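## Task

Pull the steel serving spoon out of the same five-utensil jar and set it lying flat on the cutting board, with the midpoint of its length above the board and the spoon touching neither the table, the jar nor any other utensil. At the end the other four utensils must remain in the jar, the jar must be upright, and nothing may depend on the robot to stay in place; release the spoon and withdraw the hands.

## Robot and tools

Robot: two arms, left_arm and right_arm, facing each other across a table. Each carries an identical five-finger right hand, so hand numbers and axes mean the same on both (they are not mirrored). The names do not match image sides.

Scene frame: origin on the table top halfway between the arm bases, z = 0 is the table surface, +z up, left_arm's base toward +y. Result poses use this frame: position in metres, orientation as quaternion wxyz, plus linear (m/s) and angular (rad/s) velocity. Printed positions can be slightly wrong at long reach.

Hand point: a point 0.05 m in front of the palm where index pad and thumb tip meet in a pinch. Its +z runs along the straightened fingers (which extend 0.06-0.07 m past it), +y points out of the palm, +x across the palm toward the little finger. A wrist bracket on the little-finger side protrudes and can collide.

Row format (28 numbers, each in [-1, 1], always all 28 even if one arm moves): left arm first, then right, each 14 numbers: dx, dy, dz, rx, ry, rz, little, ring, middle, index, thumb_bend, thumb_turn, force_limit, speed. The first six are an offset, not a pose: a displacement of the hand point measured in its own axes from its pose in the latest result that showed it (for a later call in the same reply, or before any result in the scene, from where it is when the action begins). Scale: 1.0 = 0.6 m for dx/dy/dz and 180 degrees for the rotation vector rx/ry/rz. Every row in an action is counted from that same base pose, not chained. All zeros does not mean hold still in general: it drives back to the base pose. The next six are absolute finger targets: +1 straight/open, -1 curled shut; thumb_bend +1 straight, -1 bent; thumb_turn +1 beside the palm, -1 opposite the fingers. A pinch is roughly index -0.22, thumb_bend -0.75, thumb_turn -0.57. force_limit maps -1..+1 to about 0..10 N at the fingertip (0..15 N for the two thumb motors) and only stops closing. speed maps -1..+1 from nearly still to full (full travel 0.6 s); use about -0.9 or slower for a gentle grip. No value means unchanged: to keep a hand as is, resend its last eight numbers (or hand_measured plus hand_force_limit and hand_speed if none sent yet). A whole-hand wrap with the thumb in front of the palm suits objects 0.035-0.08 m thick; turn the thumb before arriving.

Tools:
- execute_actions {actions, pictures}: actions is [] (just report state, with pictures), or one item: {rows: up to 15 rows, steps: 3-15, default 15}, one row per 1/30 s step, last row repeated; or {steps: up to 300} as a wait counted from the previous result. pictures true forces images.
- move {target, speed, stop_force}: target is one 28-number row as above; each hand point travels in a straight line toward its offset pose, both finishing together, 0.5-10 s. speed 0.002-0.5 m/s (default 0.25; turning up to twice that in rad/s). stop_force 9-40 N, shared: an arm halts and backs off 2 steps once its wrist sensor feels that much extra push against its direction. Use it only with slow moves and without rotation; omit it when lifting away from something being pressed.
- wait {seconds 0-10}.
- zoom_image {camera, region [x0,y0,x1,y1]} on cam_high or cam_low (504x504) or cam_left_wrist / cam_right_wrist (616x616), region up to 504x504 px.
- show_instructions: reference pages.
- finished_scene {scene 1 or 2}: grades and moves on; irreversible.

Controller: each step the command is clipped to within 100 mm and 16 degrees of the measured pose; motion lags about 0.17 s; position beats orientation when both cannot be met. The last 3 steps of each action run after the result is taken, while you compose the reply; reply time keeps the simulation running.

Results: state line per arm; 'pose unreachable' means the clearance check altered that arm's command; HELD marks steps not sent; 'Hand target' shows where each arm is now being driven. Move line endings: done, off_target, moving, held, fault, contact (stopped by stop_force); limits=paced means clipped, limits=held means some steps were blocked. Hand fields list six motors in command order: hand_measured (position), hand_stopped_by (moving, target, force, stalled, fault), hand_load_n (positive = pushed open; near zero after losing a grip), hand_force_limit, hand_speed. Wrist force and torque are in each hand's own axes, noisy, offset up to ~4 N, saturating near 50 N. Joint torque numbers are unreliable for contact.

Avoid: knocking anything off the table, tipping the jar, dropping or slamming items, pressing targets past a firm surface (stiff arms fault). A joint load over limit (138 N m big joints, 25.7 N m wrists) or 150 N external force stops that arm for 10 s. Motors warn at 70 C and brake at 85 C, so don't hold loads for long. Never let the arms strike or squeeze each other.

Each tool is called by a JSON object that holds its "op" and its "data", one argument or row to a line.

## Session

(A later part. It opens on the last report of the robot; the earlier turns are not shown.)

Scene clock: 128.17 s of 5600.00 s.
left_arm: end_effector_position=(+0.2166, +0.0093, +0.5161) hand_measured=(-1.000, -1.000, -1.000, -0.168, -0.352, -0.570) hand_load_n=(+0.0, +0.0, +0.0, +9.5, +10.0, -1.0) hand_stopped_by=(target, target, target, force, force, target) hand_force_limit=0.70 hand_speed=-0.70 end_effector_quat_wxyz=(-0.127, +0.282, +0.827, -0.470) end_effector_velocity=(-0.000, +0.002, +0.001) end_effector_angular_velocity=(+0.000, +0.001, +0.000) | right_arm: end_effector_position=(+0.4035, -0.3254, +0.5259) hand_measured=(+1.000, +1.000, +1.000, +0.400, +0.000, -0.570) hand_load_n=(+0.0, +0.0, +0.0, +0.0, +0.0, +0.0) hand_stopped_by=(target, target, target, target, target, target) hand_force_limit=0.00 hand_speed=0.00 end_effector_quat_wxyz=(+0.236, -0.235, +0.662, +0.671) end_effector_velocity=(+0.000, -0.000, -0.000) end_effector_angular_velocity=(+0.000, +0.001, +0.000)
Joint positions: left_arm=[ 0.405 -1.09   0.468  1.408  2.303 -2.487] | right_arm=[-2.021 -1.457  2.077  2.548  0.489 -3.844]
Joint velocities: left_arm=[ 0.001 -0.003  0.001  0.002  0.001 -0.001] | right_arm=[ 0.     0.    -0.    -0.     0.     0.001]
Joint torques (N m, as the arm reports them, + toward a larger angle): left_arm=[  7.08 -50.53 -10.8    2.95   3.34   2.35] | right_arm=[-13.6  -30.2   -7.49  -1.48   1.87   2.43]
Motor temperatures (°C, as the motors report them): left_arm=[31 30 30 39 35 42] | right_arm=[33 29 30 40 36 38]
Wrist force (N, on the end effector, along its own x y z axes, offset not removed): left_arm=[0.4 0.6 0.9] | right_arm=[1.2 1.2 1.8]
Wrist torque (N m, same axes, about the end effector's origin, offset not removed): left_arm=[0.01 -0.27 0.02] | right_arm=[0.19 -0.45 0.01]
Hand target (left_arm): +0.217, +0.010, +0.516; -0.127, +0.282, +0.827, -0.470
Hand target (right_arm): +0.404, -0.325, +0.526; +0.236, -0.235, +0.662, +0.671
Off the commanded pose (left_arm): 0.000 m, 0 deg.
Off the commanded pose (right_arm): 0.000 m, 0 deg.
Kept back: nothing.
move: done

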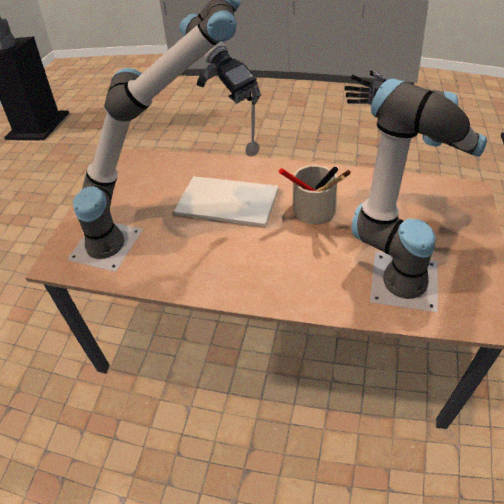

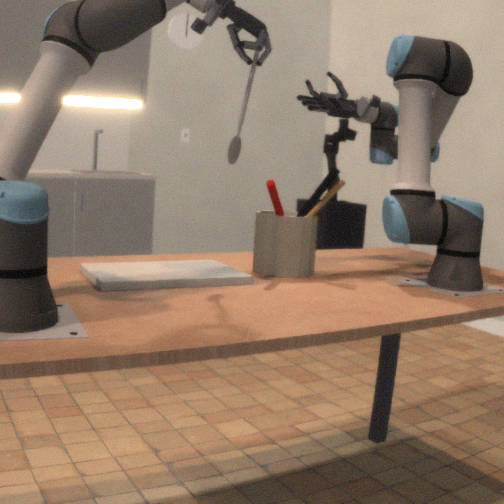

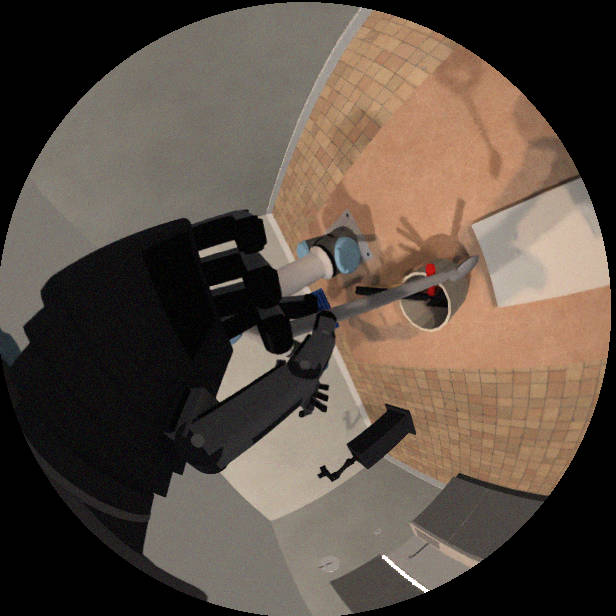

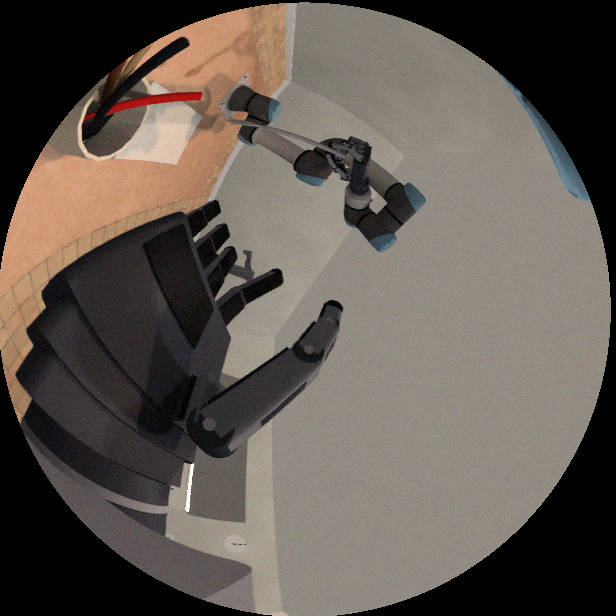

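{"op": "move", "data": {
  "target": [0.188,0.35,-0.22,0,0.168,0.097,-1,-1,-1,-0.5,-0.95,-0.57,0.7,-0.7,0,0,0,0,0,0,1,1,1,0.4,0,-0.57,0,0],
  "speed": 0.07
}}

Scene clock: 133.00 s of 5600.00 s.
left_arm: end_effector_position=(+0.2319, +0.0947, +0.4760) hand_measured=(-1.000, -1.000, -1.000, -0.168, -0.352, -0.570) hand_load_n=(+0.0, +0.0, +0.0, +9.5, +10.5, -1.0) hand_stopped_by=(target, target, target, force, force, target) hand_force_limit=0.70 hand_speed=-0.70 end_effector_quat_wxyz=(-0.177, +0.366, +0.796, -0.448) end_effector_velocity=(-0.000, +0.000, +0.000) end_effector_angular_velocity=(+0.000, +0.002, +0.000) | right_arm: end_effector_position=(+0.4035, -0.3254, +0.5259) hand_measured=(+1.000, +1.000, +1.000, +0.400, +0.000, -0.570) hand_load_n=(+0.0, +0.0, +0.0, +0.0, +0.0, +0.0) hand_stopped_by=(target, target, target, target, target, target) hand_force_limit=0.00 hand_speed=0.00 end_effector_quat_wxyz=(+0.236, -0.235, +0.662, +0.671) end_effector_velocity=(-0.000, -0.000, +0.000) end_effector_angular_velocity=(-0.000, -0.001, -0.000)
Joint positions: left_arm=[ 0.565 -1.209  0.843  1.513  2.513 -2.026] | right_arm=[-2.021 -1.457  2.077  2.548  0.489 -3.844]
Joint velocities: left_arm=[ 0.    -0.     0.     0.001  0.001 -0.001] | right_arm=[-0.    -0.001  0.     0.    -0.    -0.   ]
Joint torques (N m, as the arm reports them, + toward a larger angle): left_arm=[ -7.29 -25.21 -26.65  -0.8   -0.6   -2.02] | right_arm=[-13.84 -28.86  -8.    -1.38   1.83   2.48]
Motor temperatures (°C, as the motors report them): left_arm=[31 30 30 39 35 42] | right_arm=[33 29 30 40 36 38]
Wrist force (N, on the end effector, along its own x y z axes, offset not removed): left_arm=[0.0 -0.3 2.3] | right_arm=[1.1 1.8 3.1]
Wrist torque (N m, same axes, about the end effector's origin, offset not removed): left_arm=[-0.19 -0.32 0.01] | right_arm=[0.25 -0.45 0.02]
Hand target (left_arm): +0.232, +0.095, +0.476; -0.177, +0.366, +0.796, -0.448
Hand target (right_arm): +0.404, -0.325, +0.526; +0.236, -0.235, +0.662, +0.671
Off the commanded pose (left_arm): 0.177 m, 23 deg; position and orientation clipped at the last step of the last action.
Off the commanded pose (right_arm): 0.000 m, 0 deg.
Kept back: nothing.
move: held (left_arm); limits=paced,held; held on 86 of 138 steps (left_arm), including the last (left_arm)
pose unreachable (left arm): on one or more control steps of this call this arm could not follow its commanded pose, so it was not sent that pose on those steps. On the call's last step it was still not sent that pose. It may still have moved: this result reports where it is.
cause: the commanded pose would bring two parts of the arm too close to each other (joints 4 (wrist 1) to 6 (wrist 3) lie between them).

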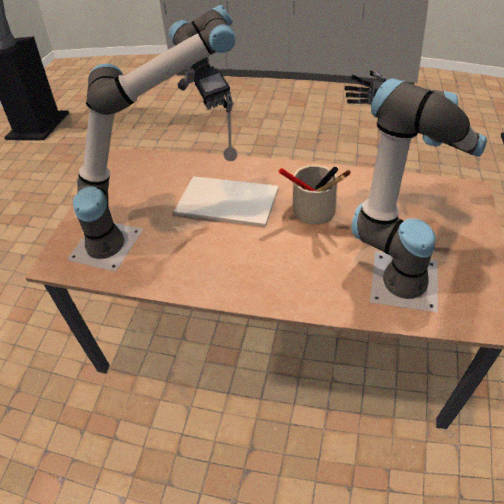

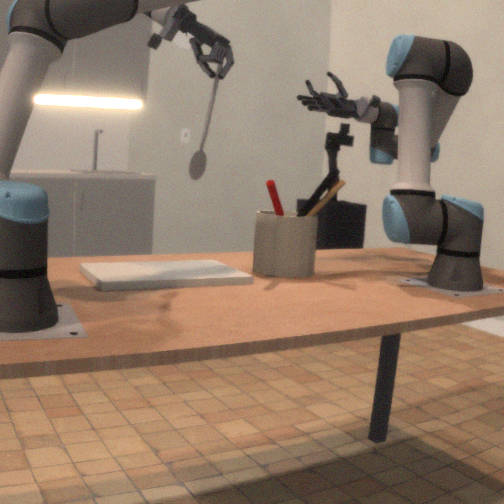

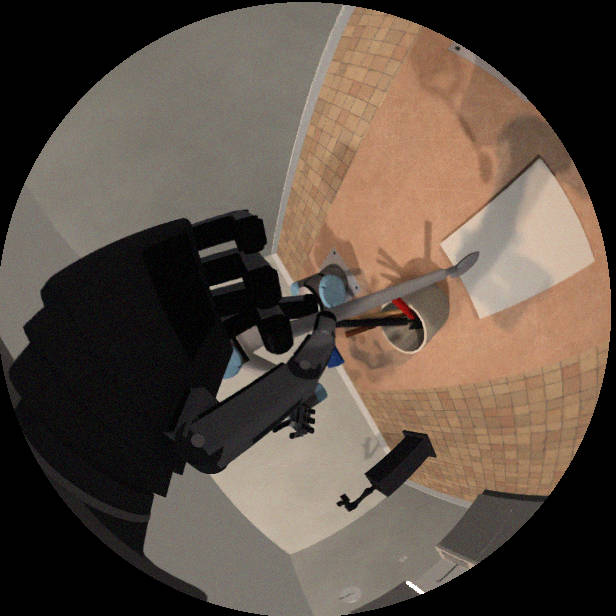

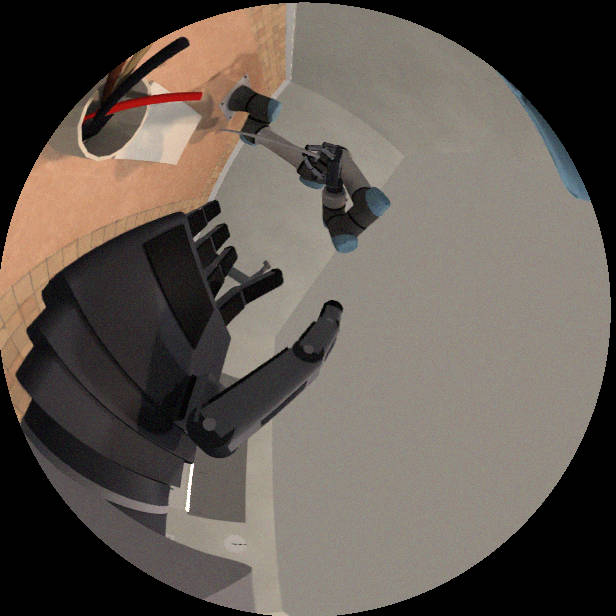

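{"op": "move", "data": {
  "target": [0.173,0.297,-0.028,0,-0.058,-0.033,-1,-1,-1,-0.5,-0.95,-0.57,0.7,-0.7,0,0,0,0,0,0,1,1,1,0.4,0,-0.57,0,0],
  "speed": 0.06
}}

Scene clock: 137.90 s of 5600.00 s.
left_arm: end_effector_position=(+0.2480, +0.2403, +0.3304) hand_measured=(-1.000, -1.000, -1.000, -0.168, -0.352, -0.570) hand_load_n=(+0.0, +0.0, +0.0, +9.5, +10.0, -1.0) hand_stopped_by=(target, target, target, force, force, target) hand_force_limit=0.70 hand_speed=-0.70 end_effector_quat_wxyz=(-0.127, +0.283, +0.827, -0.469) end_effector_velocity=(+0.000, +0.002, -0.002) end_effector_angular_velocity=(-0.002, +0.000, +0.004) | right_arm: end_effector_position=(+0.4035, -0.3254, +0.5259) hand_measured=(+1.000, +1.000, +1.000, +0.400, +0.000, -0.570) hand_load_n=(+0.0, +0.0, +0.0, +0.0, +0.0, +0.0) hand_stopped_by=(target, target, target, target, target, target) hand_force_limit=0.00 hand_speed=0.00 end_effector_quat_wxyz=(+0.236, -0.235, +0.662, +0.671) end_effector_velocity=(+0.001, -0.000, -0.000) end_effector_angular_velocity=(+0.000, +0.002, -0.002)
Joint positions: left_arm=[ 0.775 -1.563  1.649  1.047  2.52  -2.029] | right_arm=[-2.021 -1.457  2.077  2.548  0.489 -3.844]
Joint velocities: left_arm=[ 0.003 -0.004  0.009 -0.009  0.001 -0.002] | right_arm=[-0.001  0.     0.    -0.    -0.001  0.002]
Joint torques (N m, as the arm reports them, + toward a larger angle): left_arm=[  7.02 -34.11 -16.01  -0.98   3.89  -2.26] | right_arm=[-12.8  -29.91  -6.74  -1.44   1.84   2.19]
Motor temperatures (°C, as the motors report them): left_arm=[31 30 30 39 35 42] | right_arm=[33 29 30 40 36 38]
Wrist force (N, on the end effector, along its own x y z axes, offset not removed): left_arm=[-0.5 -1.2 2.5] | right_arm=[1.0 1.7 2.5]
Wrist torque (N m, same axes, about the end effector's origin, offset not removed): left_arm=[-0.30 -0.20 -0.07] | right_arm=[0.31 -0.42 0.01]
Hand target (left_arm): +0.248, +0.241, +0.330; -0.127, +0.282, +0.827, -0.469
Hand target (right_arm): +0.404, -0.325, +0.526; +0.236, -0.235, +0.662, +0.671
Off the commanded pose (left_arm): 0.000 m, 0 deg.
Off the commanded pose (right_arm): 0.000 m, 0 deg.
Kept back: nothing.
move: done

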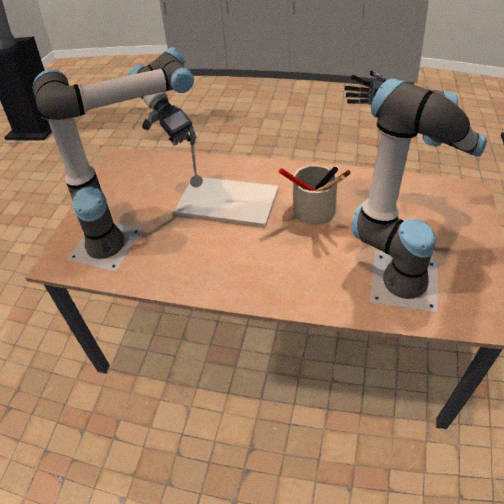

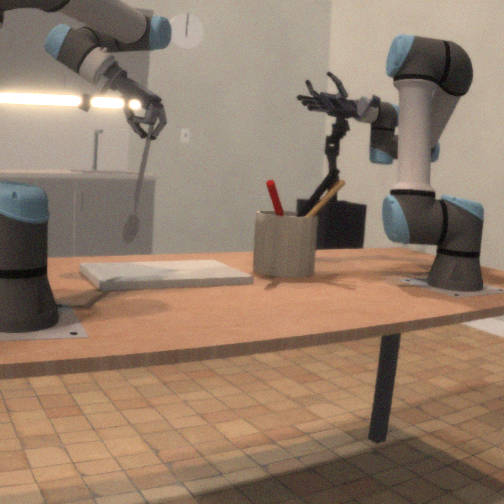

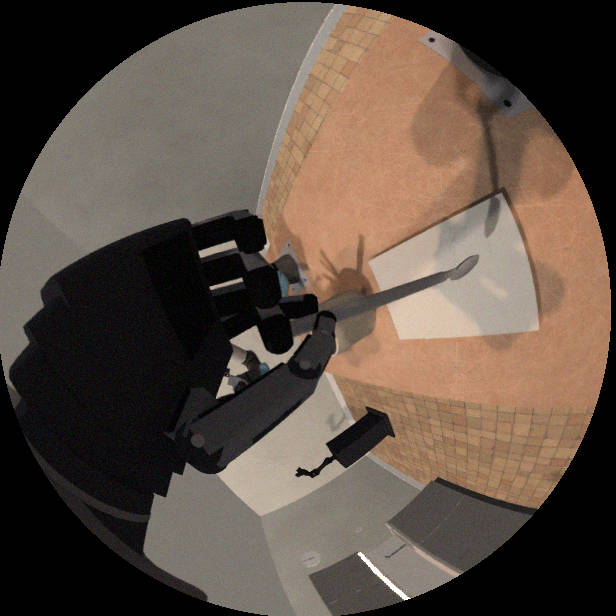

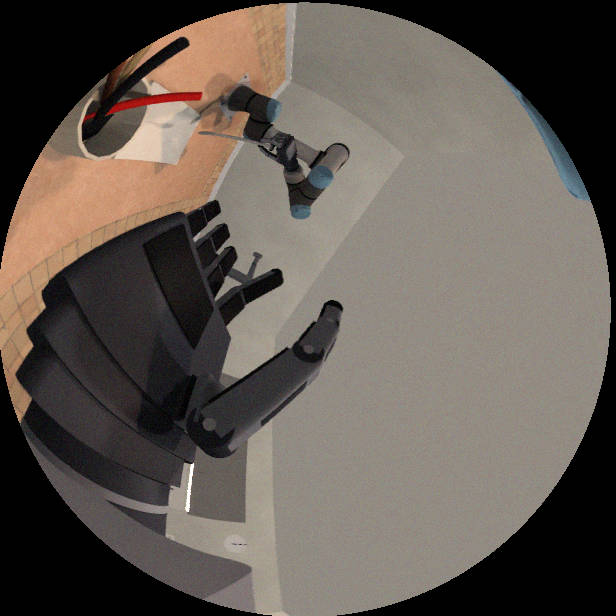

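{"op": "move", "data": {
  "target": [0.051,0.108,0.087,0,0,0,-1,-1,-1,-0.5,-0.95,-0.57,0.7,-0.7,0,0,0,0,0,0,1,1,1,0.4,0,-0.57,0,0],
  "speed": 0.03,
  "stop_force": 9
}}

{"op": "zoom_image", "data": {
  "camera": "cam_high",
  "region": [100,80,340,260]
}}

{"op": "zoom_image", "data": {
  "camera": "cam_low",
  "region": [40,100,300,320]
}}

Scene clock: 141.20 s of 5600.00 s.
left_arm: end_effector_position=(+0.2257, +0.2462, +0.2614) hand_measured=(-1.000, -1.000, -1.000, -0.168, -0.354, -0.570) hand_load_n=(+0.0, +0.0, +0.0, +11.0, +8.5, +0.0) hand_stopped_by=(target, target, target, force, force, target) hand_force_limit=0.70 hand_speed=-0.70 end_effector_quat_wxyz=(-0.128, +0.283, +0.827, -0.469) end_effector_velocity=(+0.001, -0.000, +0.002) end_effector_angular_velocity=(+0.001, +0.001, +0.000) | right_arm: end_effector_position=(+0.4035, -0.3254, +0.5259) hand_measured=(+1.000, +1.000, +1.000, +0.400, +0.000, -0.570) hand_load_n=(+0.0, +0.0, +0.0, +0.0, +0.0, +0.0) hand_stopped_by=(target, target, target, target, target, target) hand_force_limit=0.00 hand_speed=0.00 end_effector_quat_wxyz=(+0.236, -0.235, +0.662, +0.671) end_effector_velocity=(+0.000, +0.000, -0.000) end_effector_angular_velocity=(+0.000, -0.002, -0.001)
Joint positions: left_arm=[ 0.727 -1.602  1.852  0.824  2.499 -2.102] | right_arm=[-2.021 -1.457  2.077  2.548  0.489 -3.844]
Joint velocities: left_arm=[ 0.002  0.002 -0.007  0.009  0.001  0.003] | right_arm=[ 0.001  0.    -0.    -0.    -0.002 -0.002]
Joint torques (N m, as the arm reports them, + toward a larger angle): left_arm=[  8.42  -7.83 -27.34   3.78   3.75   2.58] | right_arm=[-13.56 -30.2   -7.04  -1.52   1.9    2.54]
Motor temperatures (°C, as the motors report them): left_arm=[31 30 30 39 35 42] | right_arm=[33 29 30 40 36 38]
Wrist force (N, on the end effector, along its own x y z axes, offset not removed): left_arm=[0.0 0.1 0.6] | right_arm=[-0.2 2.7 1.1]
Wrist torque (N m, same axes, about the end effector's origin, offset not removed): left_arm=[-0.08 -0.20 0.03] | right_arm=[0.51 -0.14 0.08]
Hand target (left_arm): +0.226, +0.246, +0.262; -0.128, +0.283, +0.827, -0.469
Hand target (right_arm): +0.404, -0.325, +0.526; +0.236, -0.235, +0.662, +0.671
Off the commanded pose (left_arm): 0.016 m, 0 deg.
Off the commanded pose (right_arm): 0.000 m, 0 deg.
Kept back: nothing.
move: contact (left_arm)

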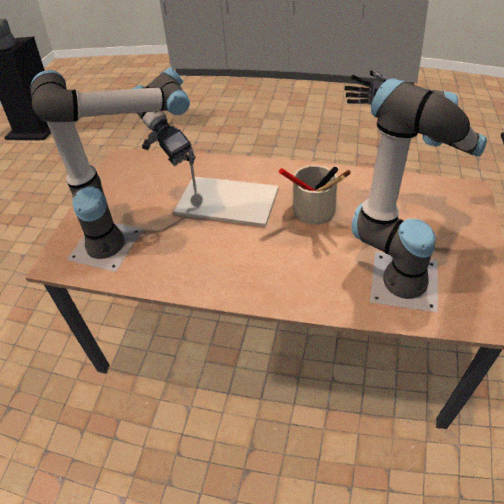

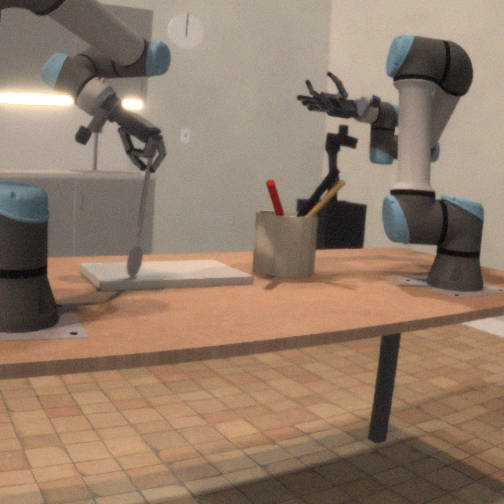

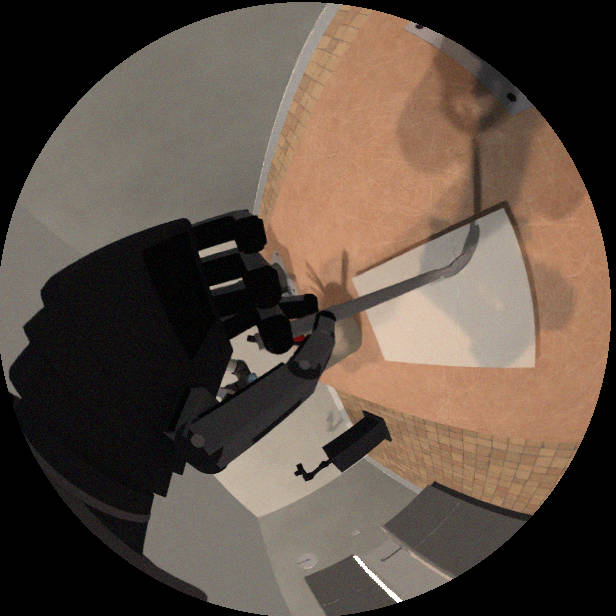

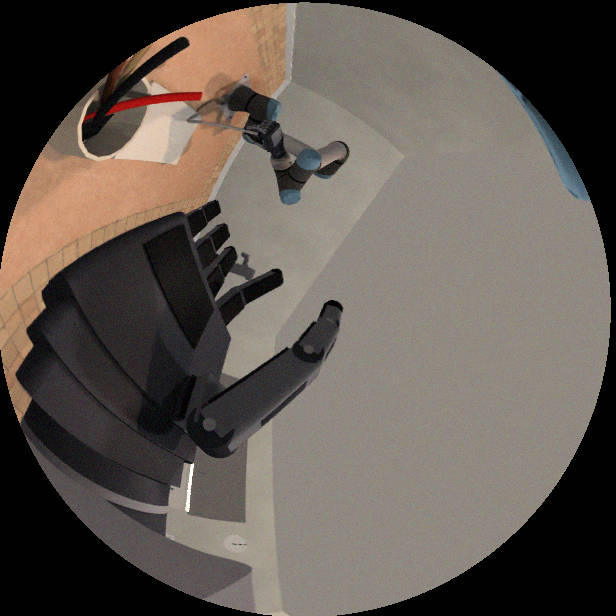

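Region (100, 80, 340, 260) of cam_high's 504x504 image, scaled by 2.100, with more detail than that image has; it fills the top 378 rows of this view, and the rest is white.

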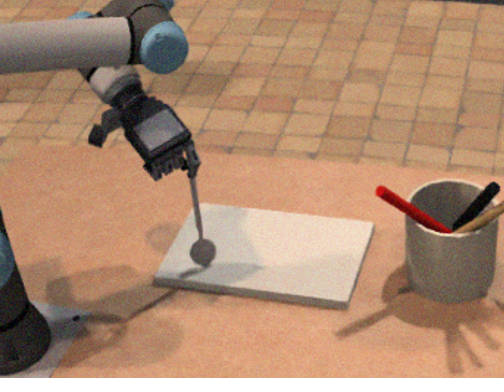

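Region (40, 100, 300, 320) of cam_low's 504x504 image, scaled by 1.938, with more detail than that image has; it fills the top 426 rows of this view, and the rest is white.

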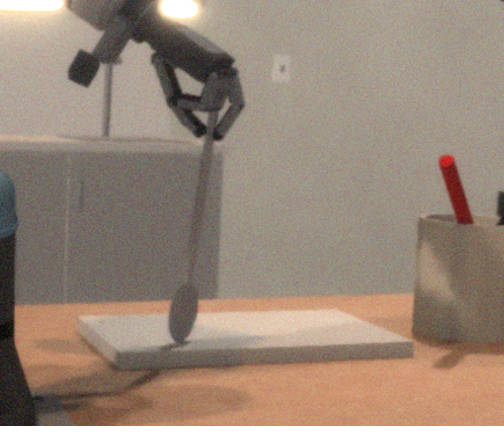

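{"op": "move", "data": {
  "target": [-0.165,0.048,0.11,0,0,0,-1,-1,-1,-0.5,-0.95,-0.57,0.7,-0.7,0,0,0,0,0,0,1,1,1,0.4,0,-0.57,0,0],
  "speed": 0.03
}}

{"op": "zoom_image", "data": {
  "camera": "cam_high",
  "region": [100,80,340,260]
}}

{"op": "zoom_image", "data": {
  "camera": "cam_low",
  "region": [40,100,300,320]
}}

Scene clock: 145.90 s of 5600.00 s.
left_arm: end_effector_position=(+0.2840, +0.1534, +0.2075) hand_measured=(-1.000, -1.000, -1.000, -0.170, -0.358, -0.570) hand_load_n=(+0.0, +0.0, +0.0, +0.0, +0.0, +0.0) hand_stopped_by=(target, target, target, force, force, target) hand_force_limit=0.70 hand_speed=-0.70 end_effector_quat_wxyz=(-0.128, +0.283, +0.827, -0.469) end_effector_velocity=(+0.001, -0.002, -0.000) end_effector_angular_velocity=(-0.002, -0.001, -0.001) | right_arm: end_effector_position=(+0.4035, -0.3254, +0.5259) hand_measured=(+1.000, +1.000, +1.000, +0.400, +0.000, -0.570) hand_load_n=(+0.0, +0.0, +0.0, +0.0, +0.0, +0.0) hand_stopped_by=(target, target, target, target, target, target) hand_force_limit=0.00 hand_speed=0.00 end_effector_quat_wxyz=(+0.236, -0.235, +0.662, +0.671) end_effector_velocity=(-0.000, -0.000, -0.000) end_effector_angular_velocity=(+0.000, -0.001, +0.000)
Joint positions: left_arm=[ 0.707 -1.322  1.677  0.696  2.489 -2.131] | right_arm=[-2.021 -1.457  2.077  2.548  0.489 -3.844]
Joint velocities: left_arm=[-0.001  0.004 -0.005 -0.002  0.    -0.   ] | right_arm=[-0.001  0.    -0.    -0.     0.001 -0.001]
Joint torques (N m, as the arm reports them, + toward a larger angle): left_arm=[ -7.54 -18.49 -26.75  -1.14  -1.01  -2.21] | right_arm=[-13.11 -29.76  -6.89  -1.57   1.82   2.37]
Motor temperatures (°C, as the motors report them): left_arm=[31 30 30 39 35 42] | right_arm=[33 29 30 40 36 38]
Wrist force (N, on the end effector, along its own x y z axes, offset not removed): left_arm=[0.2 -1.1 0.0] | right_arm=[2.1 0.4 2.1]
Wrist torque (N m, same axes, about the end effector's origin, offset not removed): left_arm=[-0.15 -0.23 0.09] | right_arm=[0.09 -0.47 0.04]
Hand target (left_arm): +0.284, +0.153, +0.207; -0.128, +0.283, +0.827, -0.469
Hand target (right_arm): +0.404, -0.325, +0.526; +0.236, -0.235, +0.662, +0.671
Off the commanded pose (left_arm): 0.000 m, 0 deg.
Off the commanded pose (right_arm): 0.000 m, 0 deg.
Kept back: nothing.
move: done

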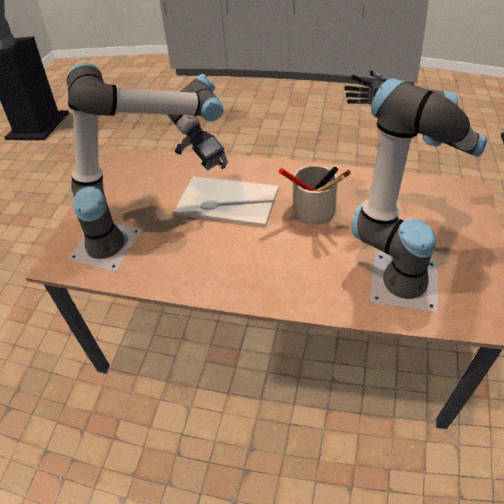

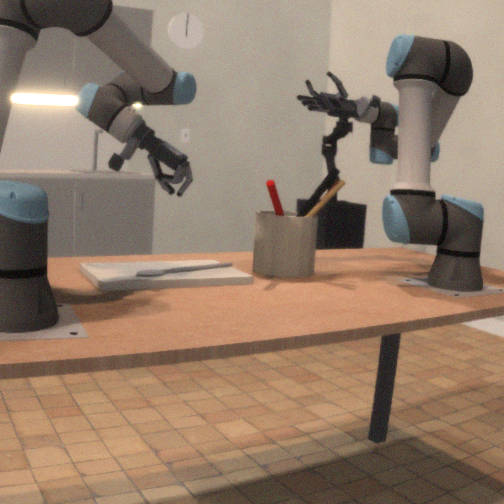

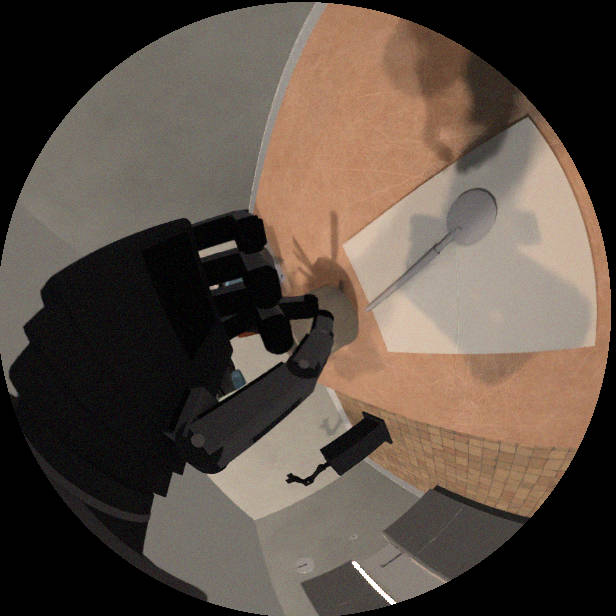

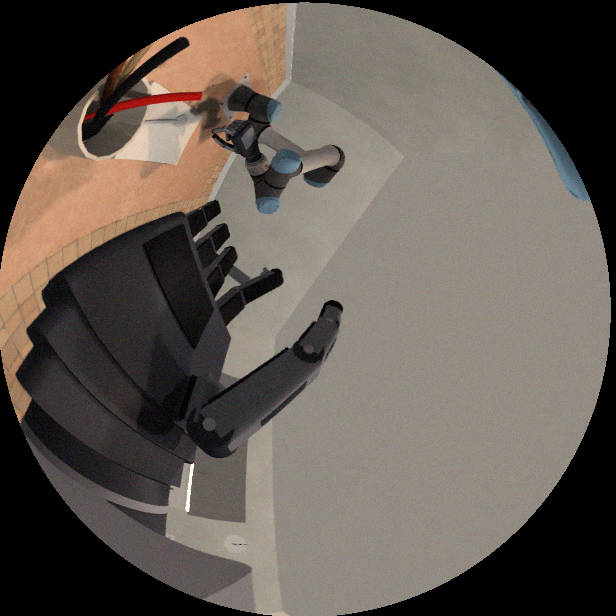

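Region (100, 80, 340, 260) of cam_high's 504x504 image, scaled by 2.100, with more detail than that image has; it fills the top 378 rows of this view, and the rest is white.

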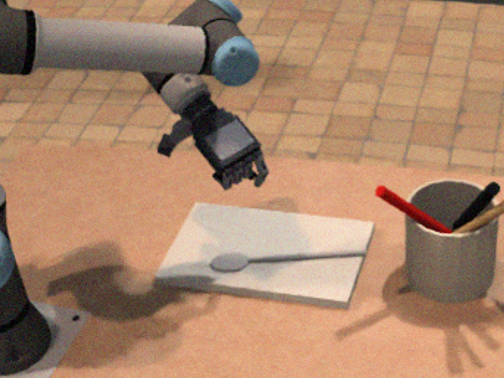

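Region (40, 100, 300, 320) of cam_low's 504x504 image, scaled by 1.938, with more detail than that image has; it fills the top 426 rows of this view, and the rest is white.

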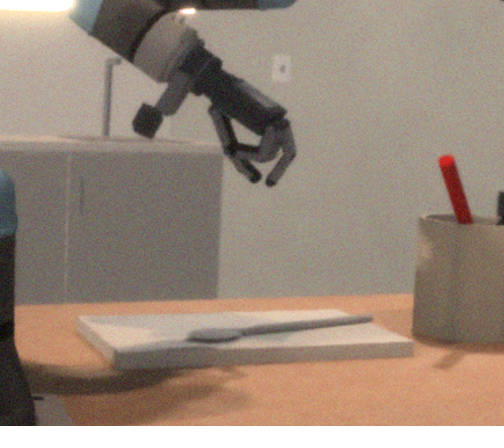

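It slipped out but landed flat on the board, with the hand already clear.

{"op": "finished_scene", "data": {
  "scene": 2
}}

The scene is finished: the task was done.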